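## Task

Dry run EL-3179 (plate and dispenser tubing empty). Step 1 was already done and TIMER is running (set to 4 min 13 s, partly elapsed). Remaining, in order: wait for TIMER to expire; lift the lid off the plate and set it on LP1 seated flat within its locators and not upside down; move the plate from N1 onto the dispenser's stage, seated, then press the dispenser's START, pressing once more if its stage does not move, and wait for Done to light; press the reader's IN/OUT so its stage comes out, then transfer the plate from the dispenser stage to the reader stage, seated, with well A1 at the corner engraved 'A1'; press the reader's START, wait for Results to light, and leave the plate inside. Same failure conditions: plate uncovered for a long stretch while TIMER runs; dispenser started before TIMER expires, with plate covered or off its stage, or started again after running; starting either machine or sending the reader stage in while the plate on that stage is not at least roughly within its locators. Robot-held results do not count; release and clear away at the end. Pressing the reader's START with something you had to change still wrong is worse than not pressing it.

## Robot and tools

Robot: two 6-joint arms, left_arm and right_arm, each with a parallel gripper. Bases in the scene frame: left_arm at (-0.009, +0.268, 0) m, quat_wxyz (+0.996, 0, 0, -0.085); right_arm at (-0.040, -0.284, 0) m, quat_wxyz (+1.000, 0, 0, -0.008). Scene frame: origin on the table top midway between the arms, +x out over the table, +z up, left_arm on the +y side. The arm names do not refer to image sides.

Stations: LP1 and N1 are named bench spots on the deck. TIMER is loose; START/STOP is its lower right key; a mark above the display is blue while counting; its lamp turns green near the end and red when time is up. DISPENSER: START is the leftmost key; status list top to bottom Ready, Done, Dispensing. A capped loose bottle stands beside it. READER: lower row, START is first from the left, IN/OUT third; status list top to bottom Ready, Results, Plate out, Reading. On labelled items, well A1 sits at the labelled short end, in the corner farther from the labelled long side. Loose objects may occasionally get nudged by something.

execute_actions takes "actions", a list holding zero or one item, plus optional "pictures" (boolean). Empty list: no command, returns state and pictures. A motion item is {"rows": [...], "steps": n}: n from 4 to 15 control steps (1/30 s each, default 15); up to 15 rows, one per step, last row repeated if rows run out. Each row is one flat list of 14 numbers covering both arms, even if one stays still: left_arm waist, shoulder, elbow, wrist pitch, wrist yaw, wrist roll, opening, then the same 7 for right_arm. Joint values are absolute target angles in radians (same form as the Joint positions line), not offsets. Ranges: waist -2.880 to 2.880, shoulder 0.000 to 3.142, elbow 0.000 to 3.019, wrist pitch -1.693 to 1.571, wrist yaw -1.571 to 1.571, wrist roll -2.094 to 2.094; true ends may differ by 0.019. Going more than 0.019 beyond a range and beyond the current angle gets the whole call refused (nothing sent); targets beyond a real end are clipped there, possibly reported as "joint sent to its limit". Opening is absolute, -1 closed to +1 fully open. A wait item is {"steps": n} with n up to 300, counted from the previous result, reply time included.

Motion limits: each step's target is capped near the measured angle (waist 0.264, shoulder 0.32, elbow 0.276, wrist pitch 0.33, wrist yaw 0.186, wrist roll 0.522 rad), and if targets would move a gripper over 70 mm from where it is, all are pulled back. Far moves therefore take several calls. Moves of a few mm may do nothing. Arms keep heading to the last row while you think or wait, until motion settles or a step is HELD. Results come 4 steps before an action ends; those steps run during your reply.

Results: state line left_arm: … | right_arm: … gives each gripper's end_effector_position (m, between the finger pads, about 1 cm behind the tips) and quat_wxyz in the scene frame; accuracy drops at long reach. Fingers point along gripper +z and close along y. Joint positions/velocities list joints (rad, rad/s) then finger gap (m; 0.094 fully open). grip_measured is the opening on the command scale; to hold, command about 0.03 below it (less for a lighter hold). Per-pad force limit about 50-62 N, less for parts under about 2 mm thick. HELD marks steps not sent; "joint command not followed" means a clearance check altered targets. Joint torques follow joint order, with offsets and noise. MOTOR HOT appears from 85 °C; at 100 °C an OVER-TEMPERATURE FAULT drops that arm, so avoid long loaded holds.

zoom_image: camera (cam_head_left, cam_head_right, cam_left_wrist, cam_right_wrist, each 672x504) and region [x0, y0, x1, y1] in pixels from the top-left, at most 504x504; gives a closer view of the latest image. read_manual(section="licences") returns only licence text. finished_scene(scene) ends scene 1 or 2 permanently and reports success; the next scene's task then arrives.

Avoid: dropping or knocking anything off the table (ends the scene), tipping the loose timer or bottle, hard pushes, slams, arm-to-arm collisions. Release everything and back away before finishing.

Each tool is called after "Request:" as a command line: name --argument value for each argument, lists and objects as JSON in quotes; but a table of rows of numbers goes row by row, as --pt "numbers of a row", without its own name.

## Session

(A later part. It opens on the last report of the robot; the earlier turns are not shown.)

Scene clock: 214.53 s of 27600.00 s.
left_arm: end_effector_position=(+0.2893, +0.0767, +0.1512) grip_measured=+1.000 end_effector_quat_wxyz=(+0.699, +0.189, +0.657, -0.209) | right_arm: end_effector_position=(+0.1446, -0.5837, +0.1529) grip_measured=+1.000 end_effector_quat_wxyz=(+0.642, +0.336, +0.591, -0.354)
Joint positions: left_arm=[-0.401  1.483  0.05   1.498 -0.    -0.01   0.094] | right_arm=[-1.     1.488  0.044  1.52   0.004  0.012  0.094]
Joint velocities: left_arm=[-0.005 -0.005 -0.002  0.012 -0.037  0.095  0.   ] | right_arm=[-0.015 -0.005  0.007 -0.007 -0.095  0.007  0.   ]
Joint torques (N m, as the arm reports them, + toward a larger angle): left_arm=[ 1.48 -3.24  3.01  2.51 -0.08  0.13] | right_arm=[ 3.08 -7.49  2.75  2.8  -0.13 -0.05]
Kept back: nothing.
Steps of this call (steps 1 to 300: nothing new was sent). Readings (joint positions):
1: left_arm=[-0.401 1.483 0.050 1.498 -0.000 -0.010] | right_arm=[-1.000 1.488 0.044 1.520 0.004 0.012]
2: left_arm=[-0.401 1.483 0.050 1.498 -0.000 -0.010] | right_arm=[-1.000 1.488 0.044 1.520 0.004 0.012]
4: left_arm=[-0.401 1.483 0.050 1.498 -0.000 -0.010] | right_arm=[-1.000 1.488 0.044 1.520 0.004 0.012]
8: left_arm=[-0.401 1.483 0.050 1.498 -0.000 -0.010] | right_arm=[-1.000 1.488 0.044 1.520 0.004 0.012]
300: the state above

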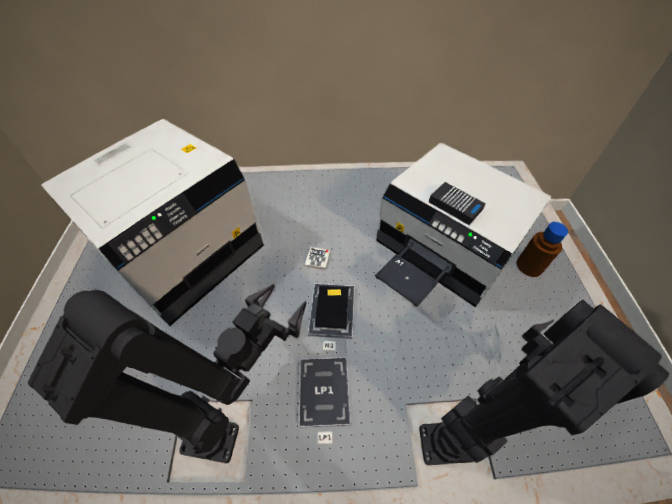

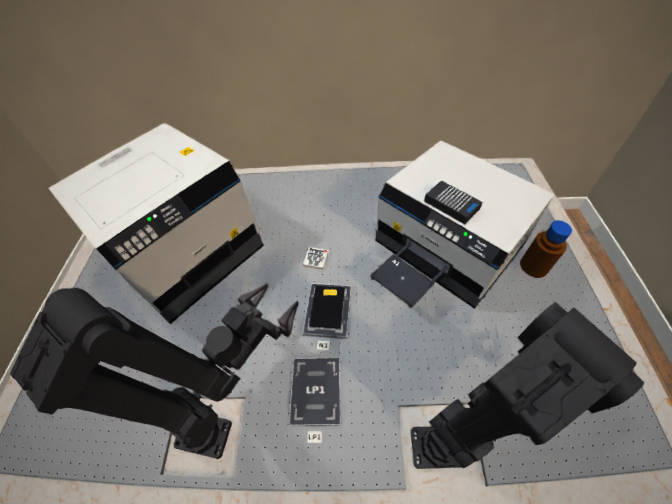

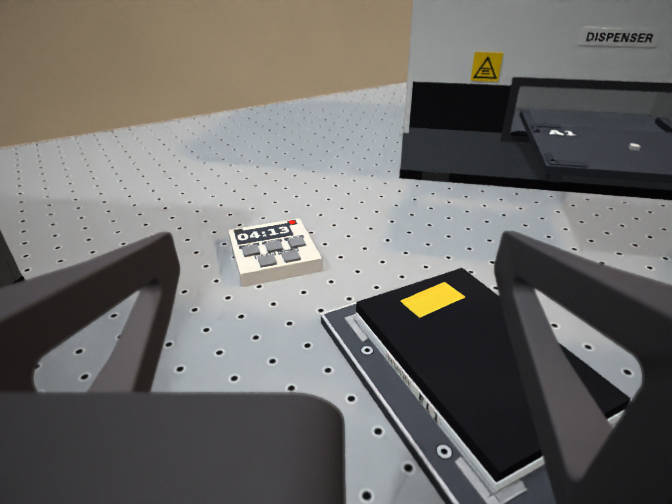

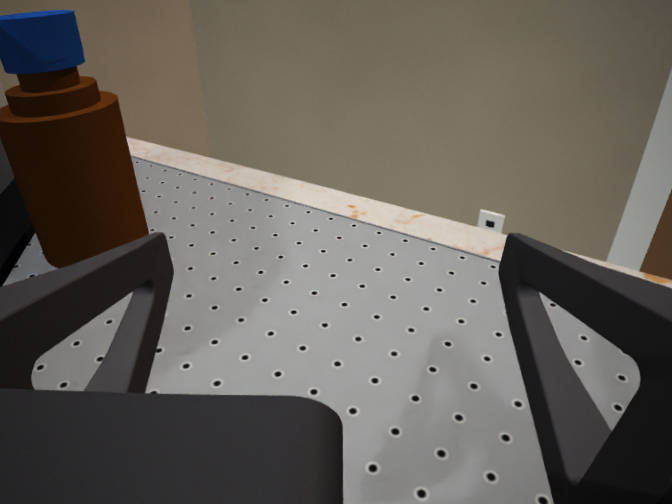

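The lamp is red, so the timer is up. Moving the left arm to hover over the lid.

Request:
execute_actions --actions '[{"rows": [ [-0.405,1.496,0.074,1.491,0,-0.010,1,-1.0,1.48,0.04,1.537,0,0,1], [-0.405,1.496,0.084,1.478,0,-0.010,1,-1.0,1.48,0.04,1.537,0,0,1], [-0.405,1.496,0.101,1.456,0,-0.010,1,-1.0,1.48,0.04,1.537,0,0,1], [-0.405,1.496,0.125,1.426,0,-0.010,1,-1.0,1.48,0.04,1.537,0,0,1], [-0.405,1.496,0.155,1.387,0,-0.010,1,-1.0,1.48,0.04,1.537,0,0,1], [-0.405,1.497,0.192,1.339,0,-0.012,1,-1.0,1.48,0.04,1.537,0,0,1], [-0.405,1.497,0.235,1.283,0,-0.018,1,-1.0,1.48,0.04,1.537,0,0,1], [-0.405,1.498,0.282,1.218,0,-0.027,1,-1.0,1.48,0.04,1.537,0,0,1], [-0.405,1.499,0.332,1.148,0,-0.040,1,-1.0,1.48,0.04,1.537,0,0,1], [-0.405,1.501,0.380,1.079,0,-0.055,1,-1.0,1.48,0.04,1.537,0,0,1], [-0.405,1.502,0.427,1.010,0,-0.073,1,-1.0,1.48,0.04,1.537,0,0,1], [-0.405,1.504,0.473,0.940,0,-0.094,1,-1.0,1.48,0.04,1.537,0,0,1], [-0.405,1.506,0.517,0.871,0,-0.117,1,-1.0,1.48,0.04,1.537,0,0,1], [-0.405,1.509,0.561,0.802,0,-0.142,1,-1.0,1.48,0.04,1.537,0,0,1], [-0.405,1.512,0.602,0.732,0,-0.168,1,-1.0,1.48,0.04,1.537,0,0,1] ], "steps": 15}]'

Request:
execute_actions --actions '[{"rows": [ [-0.405,1.515,0.643,0.663,0,-0.196,1,-1.0,1.48,0.04,1.537,0,0,1], [-0.405,1.518,0.682,0.594,0,-0.224,1,-1.0,1.48,0.04,1.537,0,0,1], [-0.405,1.521,0.719,0.524,0,-0.254,1,-1.0,1.48,0.04,1.537,0,0,1], [-0.406,1.525,0.756,0.455,0,-0.284,1,-1.0,1.48,0.04,1.537,0,0,1], [-0.408,1.529,0.790,0.386,0,-0.315,1,-1.0,1.48,0.04,1.537,0,0,1], [-0.411,1.533,0.824,0.316,0,-0.345,1,-1.0,1.48,0.04,1.537,0,0,1], [-0.416,1.538,0.857,0.247,0,-0.375,1,-1.0,1.48,0.04,1.537,0,0,1], [-0.421,1.543,0.888,0.178,0,-0.405,1,-1.0,1.48,0.04,1.537,0,0,1], [-0.428,1.548,0.917,0.109,0,-0.433,1,-1.0,1.48,0.04,1.537,0,0,1], [-0.435,1.553,0.945,0.039,0,-0.461,1,-1.0,1.48,0.04,1.537,0,0,1], [-0.443,1.559,0.972,-0.030,0,-0.487,1,-1.0,1.48,0.04,1.537,0,0,1], [-0.451,1.564,0.998,-0.099,0,-0.512,1,-1.0,1.48,0.04,1.537,0,0,1], [-0.460,1.570,1.022,-0.169,0,-0.535,1,-1.0,1.48,0.04,1.537,0,0,1], [-0.469,1.577,1.045,-0.238,0,-0.556,1,-1.0,1.48,0.04,1.537,0,0,1], [-0.479,1.583,1.067,-0.307,0,-0.574,1,-1.0,1.48,0.04,1.537,0,0,1] ], "steps": 15}]'

Request:
execute_actions --actions '[{"rows": [ [-0.488,1.590,1.087,-0.377,0,-0.589,1,-1.0,1.48,0.04,1.537,0,0,1], [-0.498,1.597,1.106,-0.446,0,-0.602,1,-1.0,1.48,0.04,1.537,0,0,1], [-0.507,1.605,1.124,-0.515,0,-0.611,1,-1.0,1.48,0.04,1.537,0,0,1], [-0.516,1.612,1.140,-0.585,0,-0.617,1,-1.0,1.48,0.04,1.537,0,0,1], [-0.524,1.620,1.155,-0.654,0,-0.619,1,-1.0,1.48,0.04,1.537,0,0,1], [-0.532,1.628,1.168,-0.723,0,-0.619,1,-1.0,1.48,0.04,1.537,0,0,1], [-0.539,1.637,1.180,-0.793,0,-0.619,1,-1.0,1.48,0.04,1.537,0,0,1], [-0.546,1.645,1.191,-0.858,0,-0.619,1,-1.0,1.48,0.04,1.537,0,0,1], [-0.551,1.652,1.199,-0.914,0,-0.619,1,-1.0,1.48,0.04,1.537,0,0,1], [-0.556,1.658,1.205,-0.962,0,-0.619,1,-1.0,1.48,0.04,1.537,0,0,1], [-0.559,1.664,1.209,-1.001,0,-0.619,1,-1.0,1.48,0.04,1.537,0,0,1], [-0.561,1.668,1.212,-1.031,0,-0.619,1,-1.0,1.48,0.04,1.537,0,0,1], [-0.562,1.671,1.214,-1.053,0,-0.619,1,-1.0,1.48,0.04,1.537,0,0,1], [-0.562,1.672,1.216,-1.066,0,-0.619,1,-1.0,1.48,0.04,1.537,0,0,1], [-0.562,1.673,1.216,-1.070,0,-0.619,1,-1.0,1.48,0.04,1.537,0,0,1] ], "steps": 15}]'

Request:
execute_actions --actions '[{"steps": 12}]' --pictures true

Scene clock: 215.73 s of 27600.00 s.
left_arm: end_effector_position=(+0.3678, +0.0264, +0.1490) grip_measured=+1.000 end_effector_quat_wxyz=(+0.661, +0.193, +0.696, -0.204) | right_arm: end_effector_position=(+0.1446, -0.5837, +0.1529) grip_measured=+1.000 end_effector_quat_wxyz=(+0.642, +0.336, +0.591, -0.354)
Joint positions: left_arm=[-0.401  1.488  0.303  1.142 -0.    -0.028  0.094] | right_arm=[-1.     1.488  0.044  1.52   0.004  0.012  0.094]
Joint velocities: left_arm=[-0.005  0.034  1.516 -1.912 -0.051 -0.315  0.   ] | right_arm=[-0.015 -0.005 -0.017  0.002  0.051  0.037  0.   ]
Joint torques (N m, as the arm reports them, + toward a larger angle): left_arm=[ 0.3  -6.35  8.45  2.02 -0.09 -0.09] | right_arm=[ 3.03 -7.44  2.77  2.79 -0.13 -0.06]
Steps of this call (steps 1 to 25: nothing new was sent; steps 26 to 36: the first 11 steps of this action). Readings (joint positions):
26: left_arm=[-0.401 1.483 0.050 1.498 -0.000 -0.010] | right_arm=[-1.000 1.488 0.044 1.520 0.004 0.012]
27: left_arm=[-0.401 1.483 0.051 1.496 -0.000 -0.010] | right_arm=[-1.000 1.488 0.044 1.520 0.004 0.012]
29: left_arm=[-0.401 1.483 0.063 1.473 -0.000 -0.010] | right_arm=[-1.000 1.488 0.044 1.520 0.004 0.012]
33: left_arm=[-0.401 1.483 0.162 1.327 -0.000 -0.011] | right_arm=[-1.000 1.488 0.044 1.520 0.004 0.012]
36: the state above

Scene clock: 216.23 s of 27600.00 s.
left_arm: end_effector_position=(+0.4844, -0.0556, +0.1549) grip_measured=+1.000 end_effector_quat_wxyz=(+0.440, +0.095, +0.864, -0.225) | right_arm: end_effector_position=(+0.1446, -0.5837, +0.1529) grip_measured=+1.000 end_effector_quat_wxyz=(+0.642, +0.336, +0.591, -0.354)
Joint positions: left_arm=[-0.411  1.53   0.881  0.113 -0.    -0.363  0.094] | right_arm=[-1.     1.488  0.044  1.52   0.004  0.012  0.094]
Joint velocities: left_arm=[-0.151  0.151  0.784 -1.99   0.007 -0.711  0.   ] | right_arm=[ 0.005 -0.005 -0.007 -0.007 -0.066  0.007  0.   ]
Joint torques (N m, as the arm reports them, + toward a larger angle): left_arm=[ -0.73 -10.29  13.3    1.84  -0.13   0.05] | right_arm=[ 3.13 -7.44  2.78  2.77 -0.13 -0.06]
Steps of this call (steps 1 to 4: the last 4 steps of your previous action; steps 5 to 15: the first 11 steps of this action). Readings (joint positions):
5: left_arm=[-0.401 1.498 0.546 0.803 -0.000 -0.104] | right_arm=[-1.000 1.488 0.044 1.520 0.004 0.012]
6: left_arm=[-0.401 1.500 0.588 0.735 -0.000 -0.125] | right_arm=[-1.000 1.488 0.044 1.520 0.004 0.012]
8: left_arm=[-0.401 1.503 0.663 0.597 -0.000 -0.172] | right_arm=[-1.000 1.488 0.044 1.520 0.004 0.012]
12: left_arm=[-0.402 1.515 0.794 0.320 -0.000 -0.279] | right_arm=[-1.000 1.488 0.044 1.520 0.004 0.012]
15: the state above

Scene clock: 216.73 s of 27600.00 s.
left_arm: end_effector_position=(+0.3658, -0.0590, +0.0839) grip_measured=+1.000 end_effector_quat_wxyz=(+0.075, +0.061, +0.994, -0.057) | right_arm: end_effector_position=(+0.1446, -0.5837, +0.1529) grip_measured=+1.000 end_effector_quat_wxyz=(+0.642, +0.336, +0.591, -0.354)
Joint positions: left_arm=[-0.548  1.635  1.148 -0.896 -0.    -0.595  0.094] | right_arm=[-1.     1.488  0.044  1.52   0.004  0.012  0.094]
Joint velocities: left_arm=[-0.171  0.239  0.139 -1.482 -0.022 -0.139  0.   ] | right_arm=[-0.024 -0.015 -0.007 -0.002 -0.037 -0.007  0.   ]
Joint torques (N m, as the arm reports them, + toward a larger angle): left_arm=[  0.8  -12.41  13.89   0.71  -0.13  -0.07] | right_arm=[ 3.11 -7.47  2.77  2.78 -0.13 -0.06]
Steps of this call (steps 1 to 4: the last 4 steps of your previous action; steps 5 to 15: the first 11 steps of this action). Readings (joint positions):
5: left_arm=[-0.453 1.560 1.004 -0.233 -0.000 -0.488] | right_arm=[-1.000 1.488 0.044 1.520 0.004 0.012]
6: left_arm=[-0.464 1.567 1.025 -0.303 -0.000 -0.508] | right_arm=[-1.000 1.488 0.044 1.520 0.004 0.012]
8: left_arm=[-0.487 1.580 1.063 -0.441 -0.000 -0.543] | right_arm=[-1.000 1.488 0.044 1.520 0.004 0.012]
12: left_arm=[-0.527 1.611 1.123 -0.717 -0.000 -0.582] | right_arm=[-1.000 1.488 0.044 1.520 0.004 0.012]
15: the state above

Scene clock: 217.13 s of 27600.00 s.
left_arm: end_effector_position=(+0.3352, -0.0384, +0.0703) grip_measured=+1.000 end_effector_quat_wxyz=(+0.002, +0.060, +0.998, -0.002) | right_arm: end_effector_position=(+0.1446, -0.5837, +0.1529) grip_measured=+1.000 end_effector_quat_wxyz=(+0.642, +0.336, +0.591, -0.354)
Joint positions: left_arm=[-0.558  1.666  1.16  -1.06  -0.    -0.608  0.094] | right_arm=[-1.     1.488  0.044  1.52   0.004  0.012  0.094]
Joint velocities: left_arm=[-0.005  0.005  0.066 -0.002  0.066  0.007  0.   ] | right_arm=[ 0.005 -0.005 -0.002 -0.007  0.007  0.007  0.   ]
Joint torques (N m, as the arm reports them, + toward a larger angle): left_arm=[  0.45 -13.43  13.53  -0.17  -0.13  -0.08] | right_arm=[ 3.05 -7.43  2.78  2.79 -0.12 -0.06]
Kept back: nothing.
Steps of this call (steps 1 to 4: the last 4 steps of your previous action; steps 5 to 12: the robot went on to your last target). Readings (joint positions):
1: left_arm=[-0.552 1.642 1.152 -0.942 -0.000 -0.598] | right_arm=[-1.000 1.488 0.044 1.520 0.004 0.012]
2: left_arm=[-0.555 1.648 1.154 -0.980 -0.000 -0.600] | right_arm=[-1.000 1.488 0.044 1.520 0.004 0.012]
4: left_arm=[-0.558 1.658 1.154 -1.031 -0.000 -0.603] | right_arm=[-1.000 1.488 0.044 1.520 0.004 0.012]
8: left_arm=[-0.558 1.666 1.154 -1.058 -0.000 -0.607] | right_arm=[-1.000 1.488 0.044 1.520 0.004 0.012]
12: the state above

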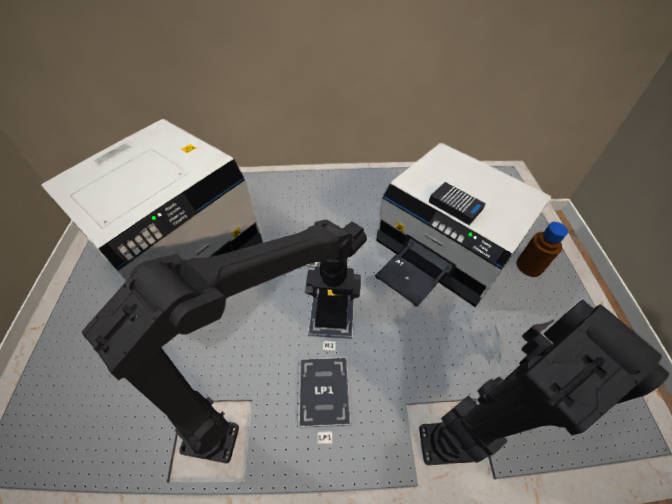

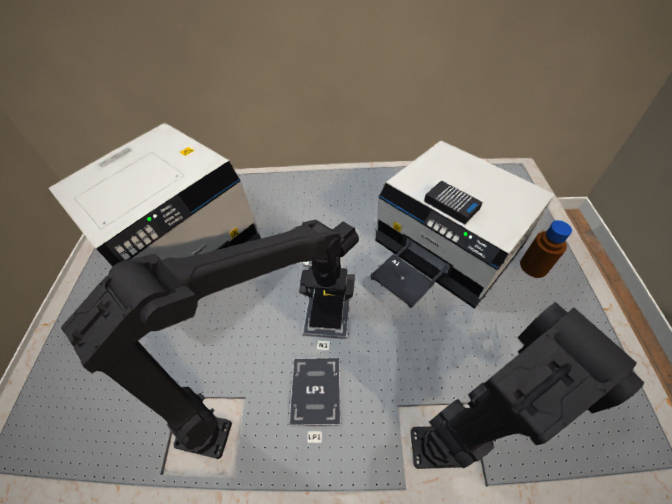

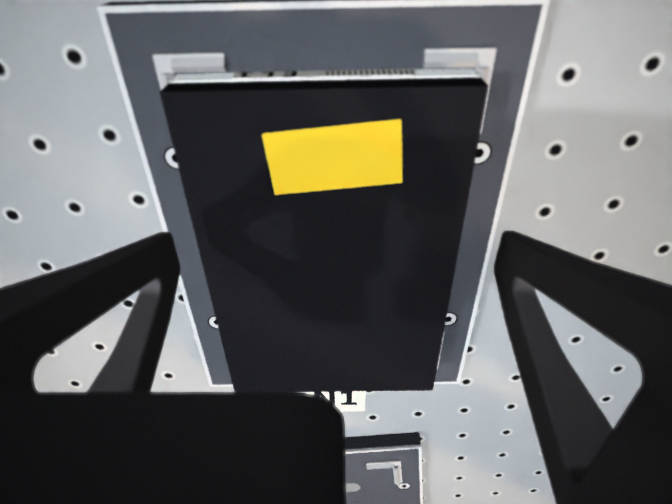

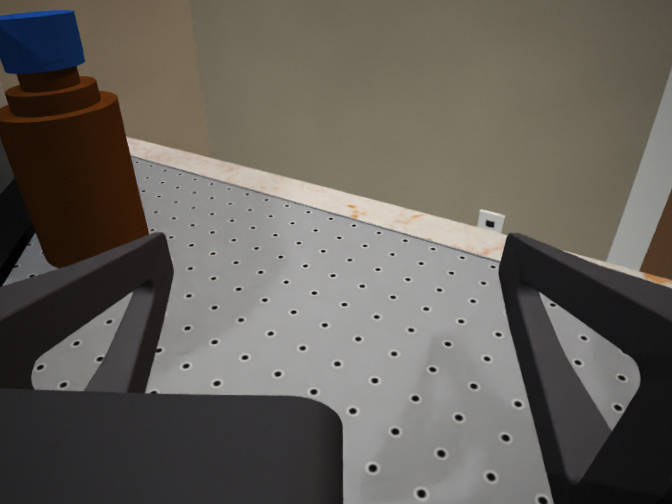

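Request:
zoom_image --camera "cam_left_wrist" --region '[90, 0, 330, 180]'

Request:
zoom_image --camera "cam_left_wrist" --region '[330, 0, 570, 180]'

Request:
zoom_image --camera "cam_left_wrist" --region '[190, 300, 490, 504]'

Region (90, 0, 330, 180) of cam_left_wrist's 672x504 image, scaled by 2.100, with more detail than that image has; it fills the top 378 rows of this view, and the rest is white.

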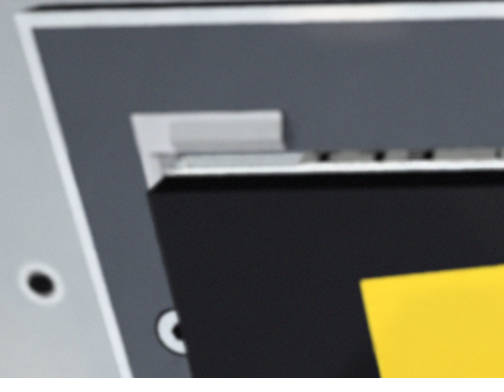

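Region (330, 0, 570, 180) of cam_left_wrist's 672x504 image, scaled by 2.100, with more detail than that image has; it fills the top 378 rows of this view, and the rest is white.

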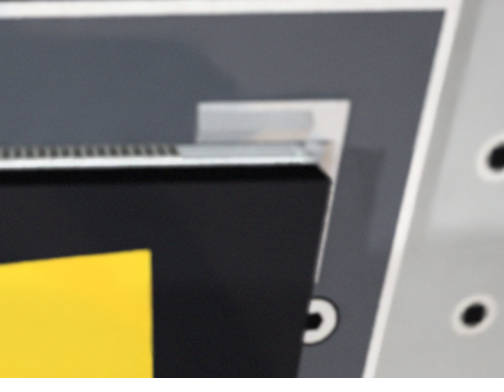

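Region (190, 300, 490, 504) of cam_left_wrist's 672x504 image, scaled by 1.680, with more detail than that image has; it fills the top 343 rows of this view, and the rest is white.

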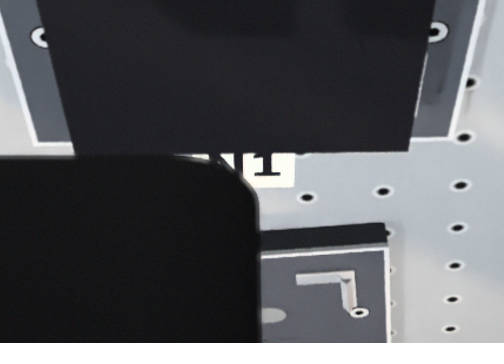

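Request:
execute_actions --actions '[{"rows": [ [-0.562,1.674,1.195,-1.060,0,-0.623,1,-1.0,1.48,0.04,1.537,0,0,1], [-0.562,1.675,1.178,-1.050,0,-0.627,1,-1.0,1.48,0.04,1.537,0,0,1], [-0.562,1.675,1.167,-1.044,0,-0.631,1,-1.0,1.48,0.04,1.537,0,0,1], [-0.562,1.676,1.164,-1.040,0,-0.634,1,-1.0,1.48,0.04,1.537,0,0,1], [-0.562,1.676,1.160,-1.035,0,-0.637,1,-1.0,1.48,0.04,1.537,0,0,1], [-0.562,1.677,1.155,-1.028,0,-0.637,1,-1.0,1.48,0.04,1.537,0,0,1], [-0.562,1.678,1.149,-1.020,0,-0.637,1,-1.0,1.48,0.04,1.537,0,0,1], [-0.562,1.679,1.143,-1.011,0,-0.637,1,-1.0,1.48,0.04,1.537,0,0,1], [-0.562,1.680,1.137,-1.002,0,-0.637,1,-1.0,1.48,0.04,1.537,0,0,1], [-0.562,1.680,1.131,-0.993,0,-0.637,1,-1.0,1.48,0.04,1.537,0,0,1], [-0.562,1.681,1.125,-0.985,0,-0.637,1,-1.0,1.48,0.04,1.537,0,0,1], [-0.562,1.681,1.120,-0.978,0,-0.637,1,-1.0,1.48,0.04,1.537,0,0,1], [-0.562,1.682,1.117,-0.973,0,-0.637,1,-1.0,1.48,0.04,1.537,0,0,1], [-0.562,1.682,1.115,-0.970,0,-0.637,1,-1.0,1.48,0.04,1.537,0,0,1], [-0.562,1.682,1.114,-0.969,0,-0.637,1,-1.0,1.48,0.04,1.537,0,0,1] ], "steps": 15}]'

Request:
execute_actions --actions '[{"steps": 10}]' --pictures true

Scene clock: 221.20 s of 27600.00 s.
left_arm: end_effector_position=(+0.3370, -0.0400, +0.0633) grip_measured=+1.000 end_effector_quat_wxyz=(+0.012, +0.052, +0.999, -0.010) | right_arm: end_effector_position=(+0.1446, -0.5837, +0.1529) grip_measured=+1.000 end_effector_quat_wxyz=(+0.642, +0.336, +0.591, -0.354)
Joint positions: left_arm=[-0.558  1.666  1.139 -1.012 -0.    -0.624  0.094] | right_arm=[-1.     1.488  0.044  1.52   0.004  0.012  0.094]
Joint velocities: left_arm=[-0.005 -0.024 -0.222  0.222 -0.081 -0.007  0.   ] | right_arm=[-0.015 -0.005 -0.007  0.002 -0.066  0.007  0.   ]
Joint torques (N m, as the arm reports them, + toward a larger angle): left_arm=[  0.35 -12.29   8.51   0.75  -0.14  -0.08] | right_arm=[ 3.03 -7.46  2.76  2.79 -0.13 -0.06]
Steps of this call (steps 1 to 30: the robot went on to your last target; steps 31 to 111: nothing new was sent; steps 112 to 122: the first 11 steps of this action). Readings (joint positions):
112: left_arm=[-0.558 1.666 1.164 -1.060 -0.000 -0.609] | right_arm=[-1.000 1.488 0.044 1.520 0.004 0.012]
113: left_arm=[-0.558 1.666 1.164 -1.060 -0.000 -0.611] | right_arm=[-1.000 1.488 0.044 1.520 0.004 0.012]
115: left_arm=[-0.558 1.666 1.164 -1.058 -0.000 -0.615] | right_arm=[-1.000 1.488 0.044 1.520 0.004 0.012]
119: left_arm=[-0.558 1.666 1.157 -1.037 -0.000 -0.622] | right_arm=[-1.000 1.488 0.044 1.520 0.004 0.012]
122: the state above

Scene clock: 221.53 s of 27600.00 s.
left_arm: end_effector_position=(+0.3335, -0.0369, +0.0536) grip_measured=+1.000 end_effector_quat_wxyz=(+0.013, +0.051, +0.999, -0.010) | right_arm: end_effector_position=(+0.1446, -0.5837, +0.1529) grip_measured=+1.000 end_effector_quat_wxyz=(+0.642, +0.336, +0.591, -0.354)
Joint positions: left_arm=[-0.558  1.668  1.112 -0.982 -0.    -0.627  0.094] | right_arm=[-1.     1.488  0.044  1.52   0.004  0.012  0.094]
Joint velocities: left_arm=[-0.015  0.005 -0.012  0.022  0.007  0.007  0.   ] | right_arm=[ 0.005 -0.005  0.002  0.007  0.007  0.051  0.   ]
Joint torques (N m, as the arm reports them, + toward a larger angle): left_arm=[  0.47 -12.01   8.66   0.64  -0.14  -0.08] | right_arm=[ 3.08 -7.47  2.77  2.79 -0.13 -0.06]
Kept back: nothing.
Steps of this call (steps 1 to 4: the last 4 steps of your previous action; steps 5 to 10: the robot went on to your last target). Readings (joint positions):
1: left_arm=[-0.558 1.666 1.132 -1.005 -0.000 -0.625] | right_arm=[-1.000 1.488 0.044 1.520 0.004 0.012]
2: left_arm=[-0.558 1.666 1.126 -0.998 -0.000 -0.625] | right_arm=[-1.000 1.488 0.044 1.520 0.004 0.012]
4: left_arm=[-0.558 1.666 1.116 -0.990 -0.000 -0.626] | right_arm=[-1.000 1.488 0.044 1.520 0.004 0.012]
8: left_arm=[-0.558 1.668 1.112 -0.984 -0.000 -0.627] | right_arm=[-1.000 1.488 0.044 1.520 0.004 0.012]
10: the state above

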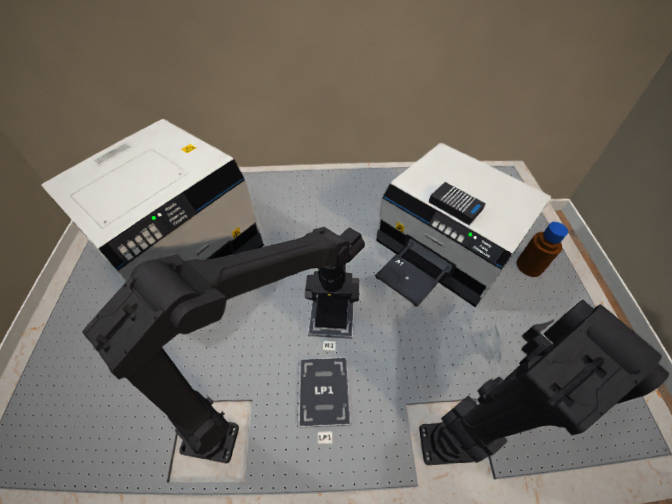

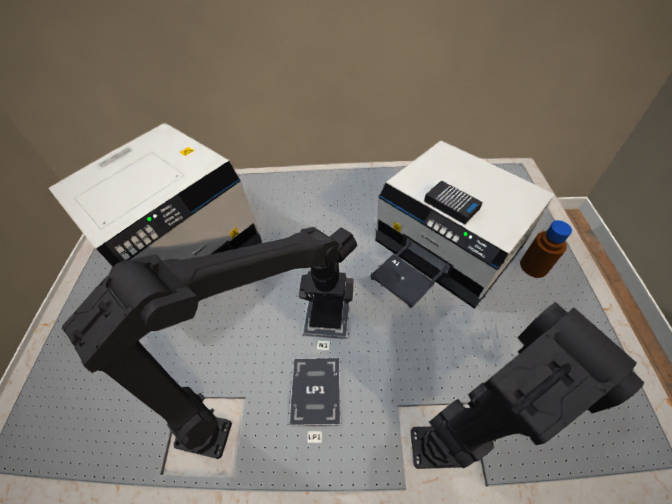

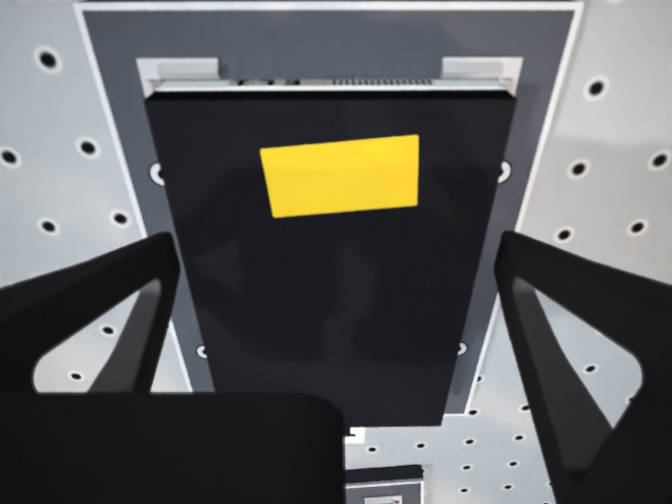

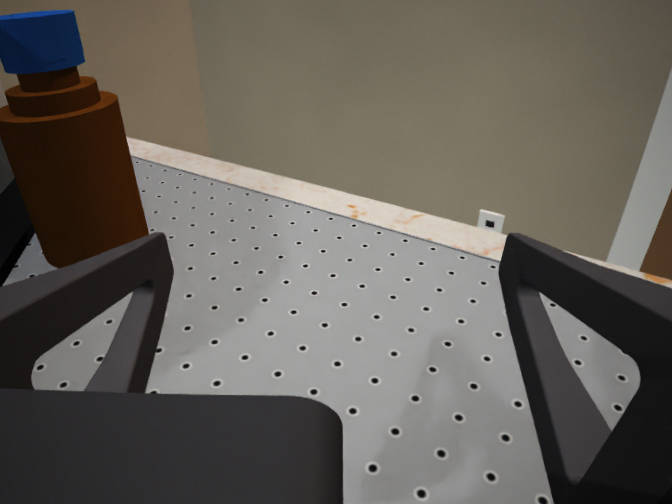

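Request:
execute_actions --actions '[{"rows": [ [-0.562,1.684,1.113,-0.969,0,-0.637,1,-1.0,1.48,0.04,1.537,0,0,1], [-0.562,1.685,1.112,-0.969,0,-0.637,1,-1.0,1.48,0.04,1.537,0,0,1], [-0.562,1.686,1.111,-0.969,0,-0.637,1,-1.0,1.48,0.04,1.537,0,0,1], [-0.562,1.687,1.110,-0.969,0,-0.637,0.97,-1.0,1.48,0.04,1.537,0,0,1], [-0.562,1.688,1.109,-0.969,0,-0.637,0.95,-1.0,1.48,0.04,1.537,0,0,1], [-0.562,1.689,1.108,-0.969,0,-0.637,0.93,-1.0,1.48,0.04,1.537,0,0,1], [-0.562,1.689,1.108,-0.969,0,-0.637,0.91,-1.0,1.48,0.04,1.537,0,0,1], [-0.562,1.689,1.108,-0.969,0,-0.637,0.90,-1.0,1.48,0.04,1.537,0,0,1] ], "steps": 15}]' --pictures true

Scene clock: 222.30 s of 27600.00 s.
left_arm: end_effector_position=(+0.3333, -0.0367, +0.0521) grip_measured=+0.902 end_effector_quat_wxyz=(+0.011, +0.050, +0.999, -0.009) | right_arm: end_effector_position=(+0.1446, -0.5837, +0.1529) grip_measured=+1.000 end_effector_quat_wxyz=(+0.642, +0.336, +0.591, -0.354)
Joint positions: left_arm=[-0.558  1.671  1.112 -0.982 -0.    -0.627  0.089] | right_arm=[-1.     1.488  0.044  1.52   0.004  0.012  0.094]
Joint velocities: left_arm=[-0.015  0.005  0.007 -0.017 -0.051  0.007 -0.002] | right_arm=[-0.024 -0.005  0.012 -0.017  0.051 -0.022  0.   ]
Joint torques (N m, as the arm reports them, + toward a larger angle): left_arm=[  0.59 -11.5    8.16   0.82  -0.14  -0.05] | right_arm=[ 3.08 -7.48  2.77  2.78 -0.13 -0.06]
Steps of this call (steps 1 to 12: the robot went on to your last target; steps 13 to 23: the first 11 steps of this action). Readings (joint positions):
13: left_arm=[-0.558 1.668 1.112 -0.982 -0.000 -0.627] | right_arm=[-1.000 1.488 0.044 1.520 0.004 0.012]
14: left_arm=[-0.558 1.668 1.112 -0.982 -0.000 -0.627] | right_arm=[-1.000 1.488 0.044 1.520 0.004 0.012]
16: left_arm=[-0.558 1.668 1.112 -0.982 -0.000 -0.627] | right_arm=[-1.000 1.488 0.044 1.520 0.004 0.012]
20: left_arm=[-0.558 1.670 1.112 -0.982 -0.000 -0.627] | right_arm=[-1.000 1.488 0.044 1.520 0.004 0.012]
23: the state above

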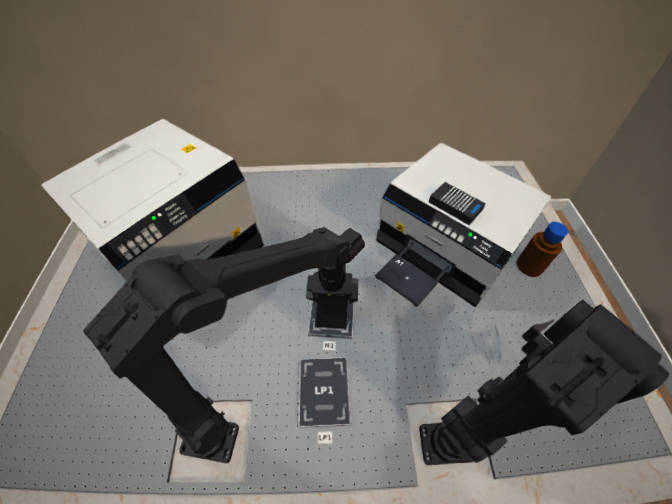

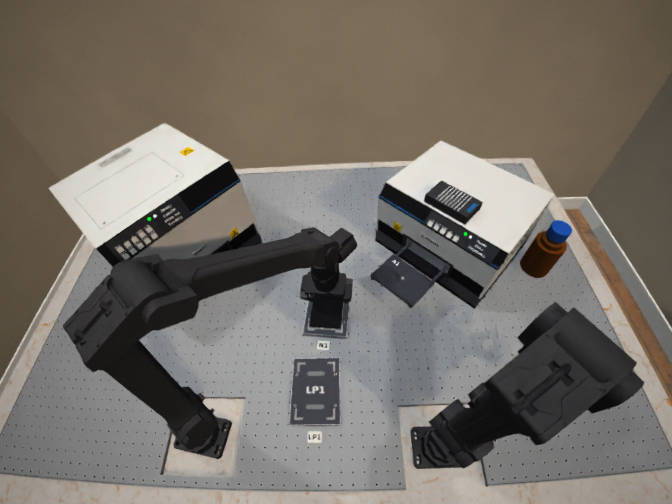

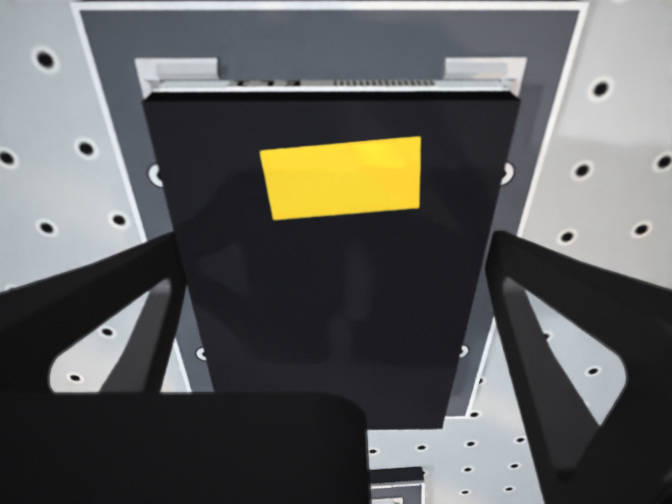

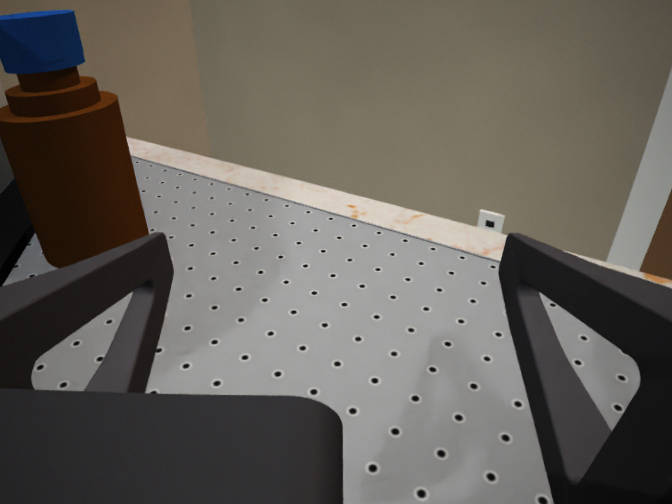

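Request:
execute_actions --actions '[{"rows": [ [-0.562,1.689,1.107,-0.969,0,-0.637,0.90,-1.0,1.48,0.04,1.537,0,0,1], [-0.562,1.689,1.106,-0.969,0,-0.637,0.90,-1.0,1.48,0.04,1.537,0,0,1], [-0.562,1.689,1.105,-0.969,0,-0.637,0.90,-1.0,1.48,0.04,1.537,0,0,1], [-0.562,1.689,1.104,-0.969,0,-0.637,0.90,-1.0,1.48,0.04,1.537,0,0,1], [-0.562,1.689,1.103,-0.969,0,-0.637,0.90,-1.0,1.48,0.04,1.537,0,0,1] ], "steps": 13}]'

Scene clock: 222.80 s of 27600.00 s.
left_arm: end_effector_position=(+0.3305, -0.0342, +0.0487) grip_measured=+0.902 end_effector_quat_wxyz=(+0.008, +0.050, +0.999, -0.006) | right_arm: end_effector_position=(+0.1446, -0.5837, +0.1529) grip_measured=+1.000 end_effector_quat_wxyz=(+0.642, +0.336, +0.591, -0.354)
Joint positions: left_arm=[-0.558  1.673  1.103 -0.981 -0.    -0.627  0.089] | right_arm=[-1.     1.488  0.044  1.52   0.004  0.012  0.094]
Joint velocities: left_arm=[ 0.005 -0.005 -0.007 -0.012 -0.007  0.022 -0.   ] | right_arm=[ 0.005 -0.005 -0.012 -0.007 -0.022  0.066  0.   ]
Joint torques (N m, as the arm reports them, + toward a larger angle): left_arm=[  0.46 -11.83   8.51   0.71  -0.13  -0.06] | right_arm=[ 3.02 -7.47  2.78  2.8  -0.13 -0.05]
Steps of this call (steps 1 to 4: the last 4 steps of your previous action; steps 5 to 6: the robot went on to your last target; steps 7 to 15: the first 9 steps of this action). Readings (joint positions):
7: left_arm=[-0.558 1.672 1.112 -0.982 -0.000 -0.627] | right_arm=[-1.000 1.488 0.044 1.520 0.004 0.012]
8: left_arm=[-0.558 1.672 1.111 -0.982 -0.000 -0.627] | right_arm=[-1.000 1.488 0.044 1.520 0.004 0.012]
10: left_arm=[-0.558 1.672 1.109 -0.981 -0.000 -0.627] | right_arm=[-1.000 1.488 0.044 1.520 0.004 0.012]
14: left_arm=[-0.558 1.672 1.104 -0.981 -0.000 -0.627] | right_arm=[-1.000 1.488 0.044 1.520 0.004 0.012]
15: the state above

Request:
execute_actions --actions '[{"rows": [ [-0.562,1.682,1.110,-0.969,0,-0.637,0.88,-1.0,1.48,0.04,1.537,0,0,1], [-0.562,1.680,1.112,-0.969,0,-0.637,0.865,-1.0,1.48,0.04,1.537,0,0,1], [-0.562,1.680,1.112,-0.969,0,-0.637,0.85,-1.0,1.48,0.04,1.537,0,0,1], [-0.562,1.680,1.112,-0.969,0,-0.637,0.84,-1.0,1.48,0.04,1.537,0,0,1], [-0.562,1.680,1.112,-0.969,0,-0.637,0.83,-1.0,1.48,0.04,1.537,0,0,1], [-0.562,1.680,1.112,-0.969,0,-0.637,0.82,-1.0,1.48,0.04,1.537,0,0,1], [-0.562,1.680,1.112,-0.969,0,-0.637,0.81,-1.0,1.48,0.04,1.537,0,0,1], [-0.562,1.680,1.112,-0.969,0,-0.637,0.80,-1.0,1.48,0.04,1.537,0,0,1], [-0.562,1.680,1.112,-0.969,0,-0.637,0.79,-1.0,1.48,0.04,1.537,0,0,1] ], "steps": 15}]' --pictures true

Scene clock: 223.43 s of 27600.00 s.
left_arm: end_effector_position=(+0.3305, -0.0342, +0.0487) grip_measured=+0.803 end_effector_quat_wxyz=(+0.008, +0.050, +0.999, -0.006) | right_arm: end_effector_position=(+0.1446, -0.5837, +0.1529) grip_measured=+1.000 end_effector_quat_wxyz=(+0.642, +0.336, +0.591, -0.354)
Joint positions: left_arm=[-0.558  1.673  1.103 -0.981 -0.    -0.627  0.085] | right_arm=[-1.     1.488  0.044  1.52   0.004  0.012  0.094]
Joint velocities: left_arm=[-0.015 -0.015 -0.017  0.012  0.007 -0.007  0.   ] | right_arm=[ 0.005  0.005 -0.017 -0.017 -0.051  0.007  0.   ]
Joint torques (N m, as the arm reports them, + toward a larger angle): left_arm=[  0.59 -12.86   9.28   0.74  -0.13  -0.06] | right_arm=[ 3.06 -7.47  2.77  2.81 -0.13 -0.06]
Steps of this call (steps 1 to 4: the last 4 steps of your previous action; steps 5 to 8: the robot went on to your last target; steps 9 to 19: the first 11 steps of this action). Readings (joint positions):
9: left_arm=[-0.558 1.673 1.103 -0.981 -0.000 -0.627] | right_arm=[-1.000 1.488 0.044 1.520 0.004 0.012]
10: left_arm=[-0.558 1.673 1.103 -0.981 -0.000 -0.627] | right_arm=[-1.000 1.488 0.044 1.520 0.004 0.012]
12: left_arm=[-0.558 1.673 1.103 -0.981 -0.000 -0.627] | right_arm=[-1.000 1.488 0.044 1.520 0.004 0.012]
16: left_arm=[-0.558 1.673 1.103 -0.981 -0.000 -0.627] | right_arm=[-1.000 1.488 0.044 1.520 0.004 0.012]
19: the state above

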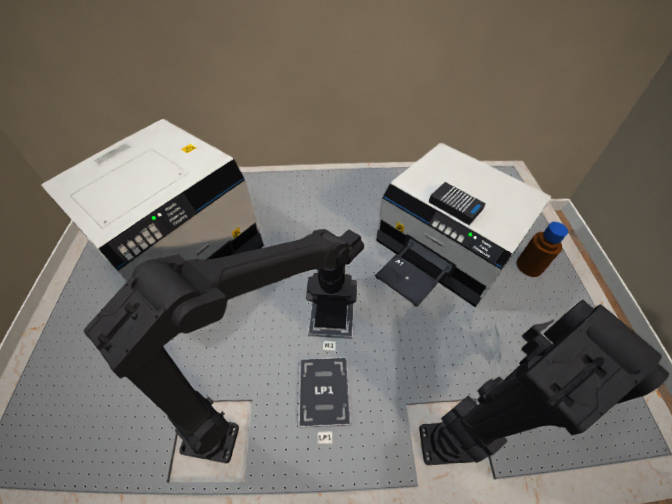

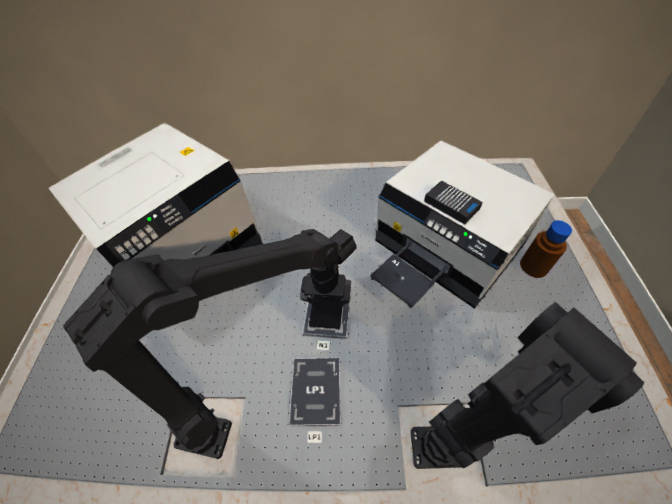

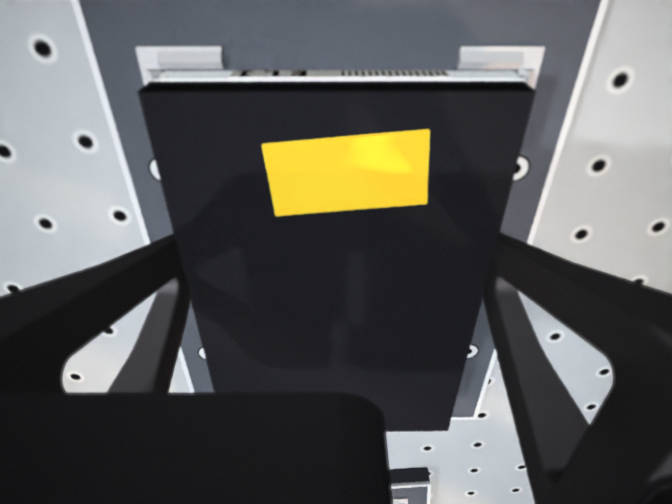

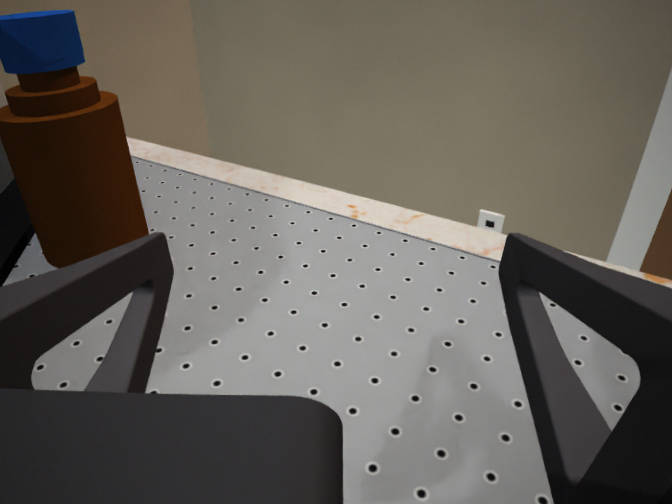

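Request:
execute_actions --actions '[{"rows": [ [-0.562,1.674,1.112,-0.975,0,-0.637,0.78,-1.0,1.48,0.04,1.537,0,0,1], [-0.562,1.668,1.112,-0.982,0,-0.637,0.77,-1.0,1.48,0.04,1.537,0,0,1], [-0.562,1.662,1.112,-0.988,0,-0.637,0.77,-1.0,1.48,0.04,1.537,0,0,1], [-0.562,1.657,1.112,-0.991,0,-0.637,0.77,-1.0,1.48,0.04,1.537,0,0,1], [-0.562,1.652,1.112,-0.993,0,-0.637,0.77,-1.0,1.48,0.04,1.537,0,0,1], [-0.562,1.647,1.112,-0.995,0,-0.637,0.77,-1.0,1.48,0.04,1.537,0,0,1], [-0.562,1.642,1.112,-0.997,0,-0.637,0.77,-1.0,1.48,0.04,1.537,0,0,1], [-0.562,1.636,1.110,-0.999,0,-0.637,0.77,-1.0,1.48,0.04,1.537,0,0,1], [-0.562,1.629,1.108,-1.000,0,-0.637,0.77,-1.0,1.48,0.04,1.537,0,0,1], [-0.562,1.621,1.106,-1.000,0,-0.639,0.77,-1.0,1.48,0.04,1.537,0,0,1], [-0.564,1.612,1.103,-1.000,0,-0.645,0.77,-1.0,1.48,0.04,1.537,0,0,1], [-0.568,1.602,1.099,-1.000,0,-0.654,0.77,-1.0,1.48,0.04,1.537,0,0,1], [-0.576,1.591,1.092,-1.000,0,-0.666,0.77,-1.0,1.48,0.04,1.537,0,0,1], [-0.586,1.579,1.082,-1.000,0,-0.682,0.77,-1.0,1.48,0.04,1.537,0,0,1], [-0.598,1.566,1.071,-1.000,0,-0.700,0.77,-1.0,1.48,0.04,1.537,0,0,1] ], "steps": 15}]'

Request:
execute_actions --actions '[{"rows": [ [-0.613,1.552,1.057,-1.000,0,-0.720,0.77,-1.0,1.48,0.04,1.537,0,0,1], [-0.630,1.537,1.041,-1.000,0,-0.742,0.77,-1.0,1.48,0.04,1.537,0,0,1], [-0.648,1.521,1.024,-1.000,0,-0.767,0.77,-1.0,1.48,0.04,1.537,0,0,1], [-0.667,1.504,1.006,-1.000,0,-0.792,0.77,-1.0,1.48,0.04,1.537,0,0,1], [-0.688,1.487,0.986,-1.000,0,-0.819,0.77,-1.0,1.48,0.04,1.537,0,0,1], [-0.710,1.470,0.966,-1.000,0,-0.846,0.77,-1.0,1.48,0.04,1.537,0,0,1], [-0.732,1.453,0.945,-0.998,0,-0.875,0.77,-1.0,1.48,0.04,1.537,0,0,1], [-0.755,1.436,0.923,-0.995,0,-0.903,0.77,-1.0,1.48,0.04,1.537,0,0,1], [-0.778,1.419,0.902,-0.991,0,-0.931,0.77,-1.0,1.48,0.04,1.537,0,0,1], [-0.801,1.402,0.880,-0.987,0,-0.960,0.77,-1.0,1.48,0.04,1.537,0,0,1], [-0.824,1.385,0.858,-0.983,0,-0.987,0.77,-1.0,1.48,0.04,1.537,0,0,1], [-0.846,1.369,0.837,-0.979,0,-1.014,0.77,-1.0,1.48,0.04,1.537,0,0,1], [-0.868,1.354,0.817,-0.975,0,-1.039,0.77,-1.0,1.48,0.04,1.537,0,0,1], [-0.889,1.340,0.797,-0.971,0,-1.064,0.77,-1.0,1.48,0.04,1.537,0,0,1], [-0.908,1.327,0.779,-0.968,0,-1.086,0.77,-1.0,1.48,0.04,1.537,0,0,1] ], "steps": 15}]'

Request:
execute_actions --actions '[{"rows": [ [-0.926,1.315,0.762,-0.965,0,-1.106,0.77,-1.0,1.48,0.04,1.537,0,0,1], [-0.943,1.304,0.746,-0.962,0,-1.124,0.77,-1.0,1.48,0.04,1.537,0,0,1], [-0.958,1.295,0.732,-0.959,0,-1.140,0.77,-1.0,1.48,0.04,1.537,0,0,1], [-0.970,1.287,0.721,-0.957,0,-1.152,0.77,-1.0,1.48,0.04,1.537,0,0,1], [-0.980,1.281,0.711,-0.955,0,-1.161,0.77,-1.0,1.48,0.04,1.537,0,0,1], [-0.988,1.276,0.704,-0.954,0,-1.167,0.77,-1.0,1.48,0.04,1.537,0,0,1], [-0.992,1.272,0.700,-0.954,0,-1.169,0.77,-1.0,1.48,0.04,1.537,0,0,1], [-0.994,1.270,0.698,-0.954,0,-1.169,0.77,-1.0,1.48,0.04,1.537,0,0,1], [-0.994,1.269,0.698,-0.954,0,-1.169,0.77,-1.0,1.48,0.04,1.537,0,0,1] ], "steps": 15}]'

Request:
execute_actions --actions '[{"steps": 8}]' --pictures true

Scene clock: 227.60 s of 27600.00 s.
left_arm: end_effector_position=(+0.3303, -0.0340, +0.0520) grip_measured=+0.792 end_effector_quat_wxyz=(+0.009, +0.050, +0.999, -0.008) | right_arm: end_effector_position=(+0.1446, -0.5837, +0.1529) grip_measured=+1.000 end_effector_quat_wxyz=(+0.642, +0.336, +0.591, -0.354)
Joint positions: left_arm=[-0.558  1.665  1.103 -0.985 -0.    -0.628  0.084] | right_arm=[-1.     1.488  0.044  1.52   0.004  0.012  0.094]
Joint velocities: left_arm=[ 0.005 -0.122 -0.017 -0.051 -0.037 -0.081 -0.   ] | right_arm=[-0.015 -0.005  0.002  0.017 -0.022 -0.007  0.   ]
Joint torques (N m, as the arm reports them, + toward a larger angle): left_arm=[  0.42 -16.53   8.6   -0.22  -0.12  -0.07] | right_arm=[ 3.06 -7.49  2.76  2.79 -0.13 -0.06]
Steps of this call (steps 1 to 4: the last 4 steps of your previous action; steps 5 to 15: the robot went on to your last target; steps 16 to 114: nothing new was sent; steps 115 to 125: the first 11 steps of this action). Readings (joint positions):
115: left_arm=[-0.558 1.673 1.103 -0.981 -0.000 -0.627] | right_arm=[-1.000 1.488 0.044 1.520 0.004 0.012]
116: left_arm=[-0.558 1.673 1.103 -0.981 -0.000 -0.627] | right_arm=[-1.000 1.488 0.044 1.520 0.004 0.012]
118: left_arm=[-0.558 1.673 1.103 -0.981 -0.000 -0.627] | right_arm=[-1.000 1.488 0.044 1.520 0.004 0.012]
122: left_arm=[-0.558 1.672 1.103 -0.982 -0.000 -0.627] | right_arm=[-1.000 1.488 0.044 1.520 0.004 0.012]
125: the state above

Scene clock: 228.10 s of 27600.00 s.
left_arm: end_effector_position=(+0.2104, -0.0393, +0.0754) grip_measured=+0.792 end_effector_quat_wxyz=(+0.015, +0.041, +0.999, -0.020) | right_arm: end_effector_position=(+0.1446, -0.5837, +0.1529) grip_measured=+1.000 end_effector_quat_wxyz=(+0.642, +0.336, +0.591, -0.354)
Joint positions: left_arm=[-0.781  1.431  0.899 -0.988 -0.    -0.87   0.084] | right_arm=[-1.     1.488  0.044  1.52   0.004  0.012  0.094]
Joint velocities: left_arm=[-0.767 -0.493 -0.642 -0.012  0.007 -0.711  0.001] | right_arm=[-0.005 -0.015  0.007 -0.002 -0.007 -0.037  0.   ]
Joint torques (N m, as the arm reports them, + toward a larger angle): left_arm=[  1.   -11.46   8.56   0.5   -0.18  -0.08] | right_arm=[ 3.03 -7.49  2.75  2.78 -0.13 -0.06]
Steps of this call (steps 1 to 4: the last 4 steps of your previous action; steps 5 to 15: the first 11 steps of this action). Readings (joint positions):
5: left_arm=[-0.568 1.613 1.079 -0.987 -0.000 -0.662] | right_arm=[-1.000 1.488 0.044 1.520 0.004 0.012]
6: left_arm=[-0.577 1.597 1.068 -0.987 -0.000 -0.676] | right_arm=[-1.000 1.488 0.044 1.520 0.004 0.012]
8: left_arm=[-0.605 1.561 1.039 -0.987 -0.000 -0.709] | right_arm=[-1.000 1.488 0.044 1.520 0.004 0.012]
12: left_arm=[-0.699 1.484 0.963 -0.988 -0.000 -0.794] | right_arm=[-1.000 1.488 0.044 1.520 0.004 0.012]
15: the state above

Scene clock: 228.60 s of 27600.00 s.
left_arm: end_effector_position=(+0.1108, -0.0061, +0.0534) grip_measured=+0.792 end_effector_quat_wxyz=(+0.001, +0.011, +1.000, -0.003) | right_arm: end_effector_position=(+0.1446, -0.5837, +0.1529) grip_measured=+1.000 end_effector_quat_wxyz=(+0.642, +0.336, +0.591, -0.354)
Joint positions: left_arm=[-0.989  1.288  0.694 -0.971 -0.    -1.138  0.084] | right_arm=[-1.     1.488  0.044  1.52   0.004  0.012  0.094]
Joint velocities: left_arm=[ 0.015 -0.005  0.007  0.012  0.007 -0.183 -0.001] | right_arm=[ 0.005  0.005 -0.007 -0.007  0.037 -0.022  0.   ]
Joint torques (N m, as the arm reports them, + toward a larger angle): left_arm=[ 0.01 -8.68  8.73  0.74 -0.16 -0.1 ] | right_arm=[ 3.06 -7.55  2.77  2.77 -0.13 -0.06]
Steps of this call (steps 1 to 4: the last 4 steps of your previous action; steps 5 to 15: the first 11 steps of this action). Readings (joint positions):
5: left_arm=[-0.894 1.356 0.791 -0.984 -0.000 -0.996] | right_arm=[-1.000 1.488 0.044 1.520 0.004 0.012]
6: left_arm=[-0.912 1.343 0.772 -0.981 -0.000 -1.019] | right_arm=[-1.000 1.488 0.044 1.520 0.004 0.012]
8: left_arm=[-0.943 1.321 0.739 -0.977 -0.000 -1.061] | right_arm=[-1.000 1.488 0.044 1.520 0.004 0.012]
12: left_arm=[-0.984 1.294 0.699 -0.972 -0.000 -1.118] | right_arm=[-1.000 1.488 0.044 1.520 0.004 0.012]
15: the state above

Scene clock: 228.87 s of 27600.00 s.
left_arm: end_effector_position=(+0.1111, -0.0070, +0.0534) grip_measured=+0.792 end_effector_quat_wxyz=(+0.002, +0.002, +1.000, -0.004) | right_arm: end_effector_position=(+0.1446, -0.5837, +0.1529) grip_measured=+1.000 end_effector_quat_wxyz=(+0.642, +0.336, +0.591, -0.354)
Joint positions: left_arm=[-0.989  1.288  0.694 -0.967 -0.    -1.155  0.084] | right_arm=[-1.     1.488  0.044  1.52   0.004  0.012  0.094]
Joint velocities: left_arm=[-0.005 -0.005 -0.007  0.007  0.037  0.022 -0.   ] | right_arm=[ 0.005 -0.005 -0.012  0.012  0.037  0.066  0.   ]
Joint torques (N m, as the arm reports them, + toward a larger angle): left_arm=[ 0.43 -8.47  8.66  0.7  -0.16 -0.04] | right_arm=[ 3.01 -7.38  2.78  2.79 -0.13 -0.06]
Kept back: nothing.
Steps of this call (steps 1 to 4: the last 4 steps of your previous action; steps 5 to 8: the robot went on to your last target). Readings (joint positions):
1: left_arm=[-0.989 1.288 0.694 -0.969 -0.000 -1.142] | right_arm=[-1.000 1.488 0.044 1.520 0.004 0.012]
2: left_arm=[-0.989 1.288 0.694 -0.967 -0.000 -1.145] | right_arm=[-1.000 1.488 0.044 1.520 0.004 0.012]
4: left_arm=[-0.989 1.288 0.694 -0.967 -0.000 -1.150] | right_arm=[-1.000 1.488 0.044 1.520 0.004 0.012]
8: the state above

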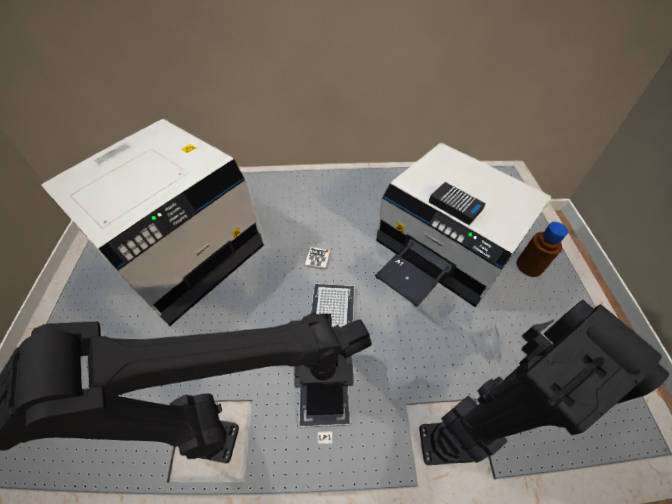

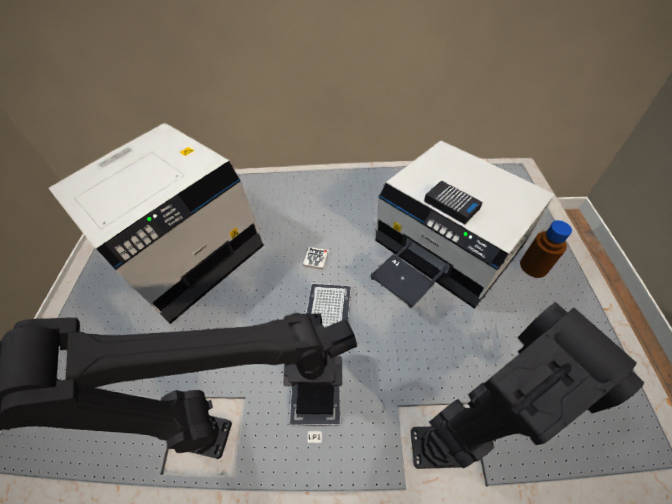

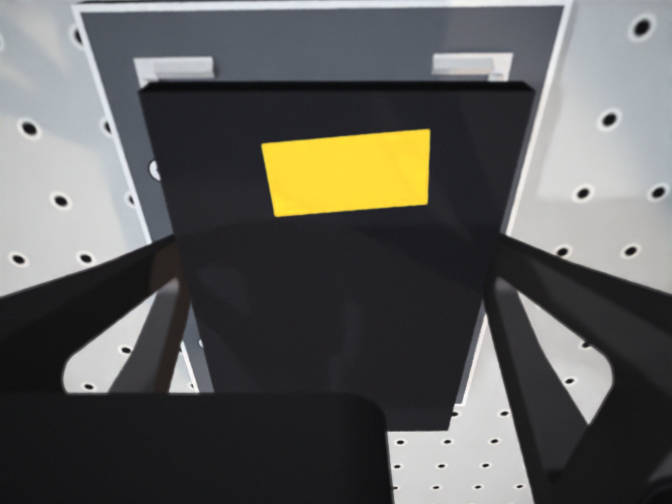

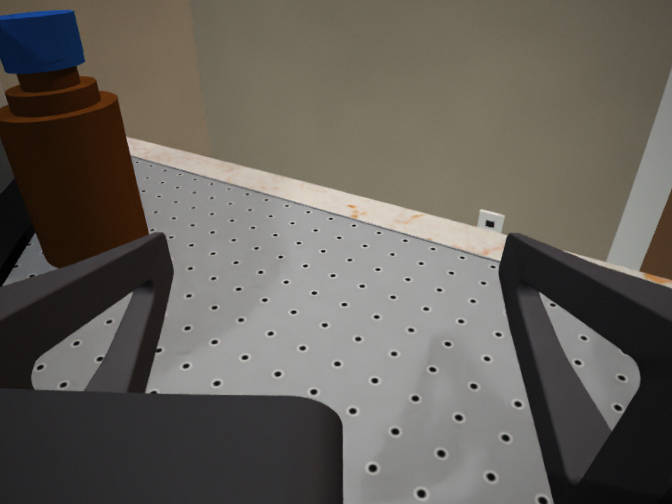

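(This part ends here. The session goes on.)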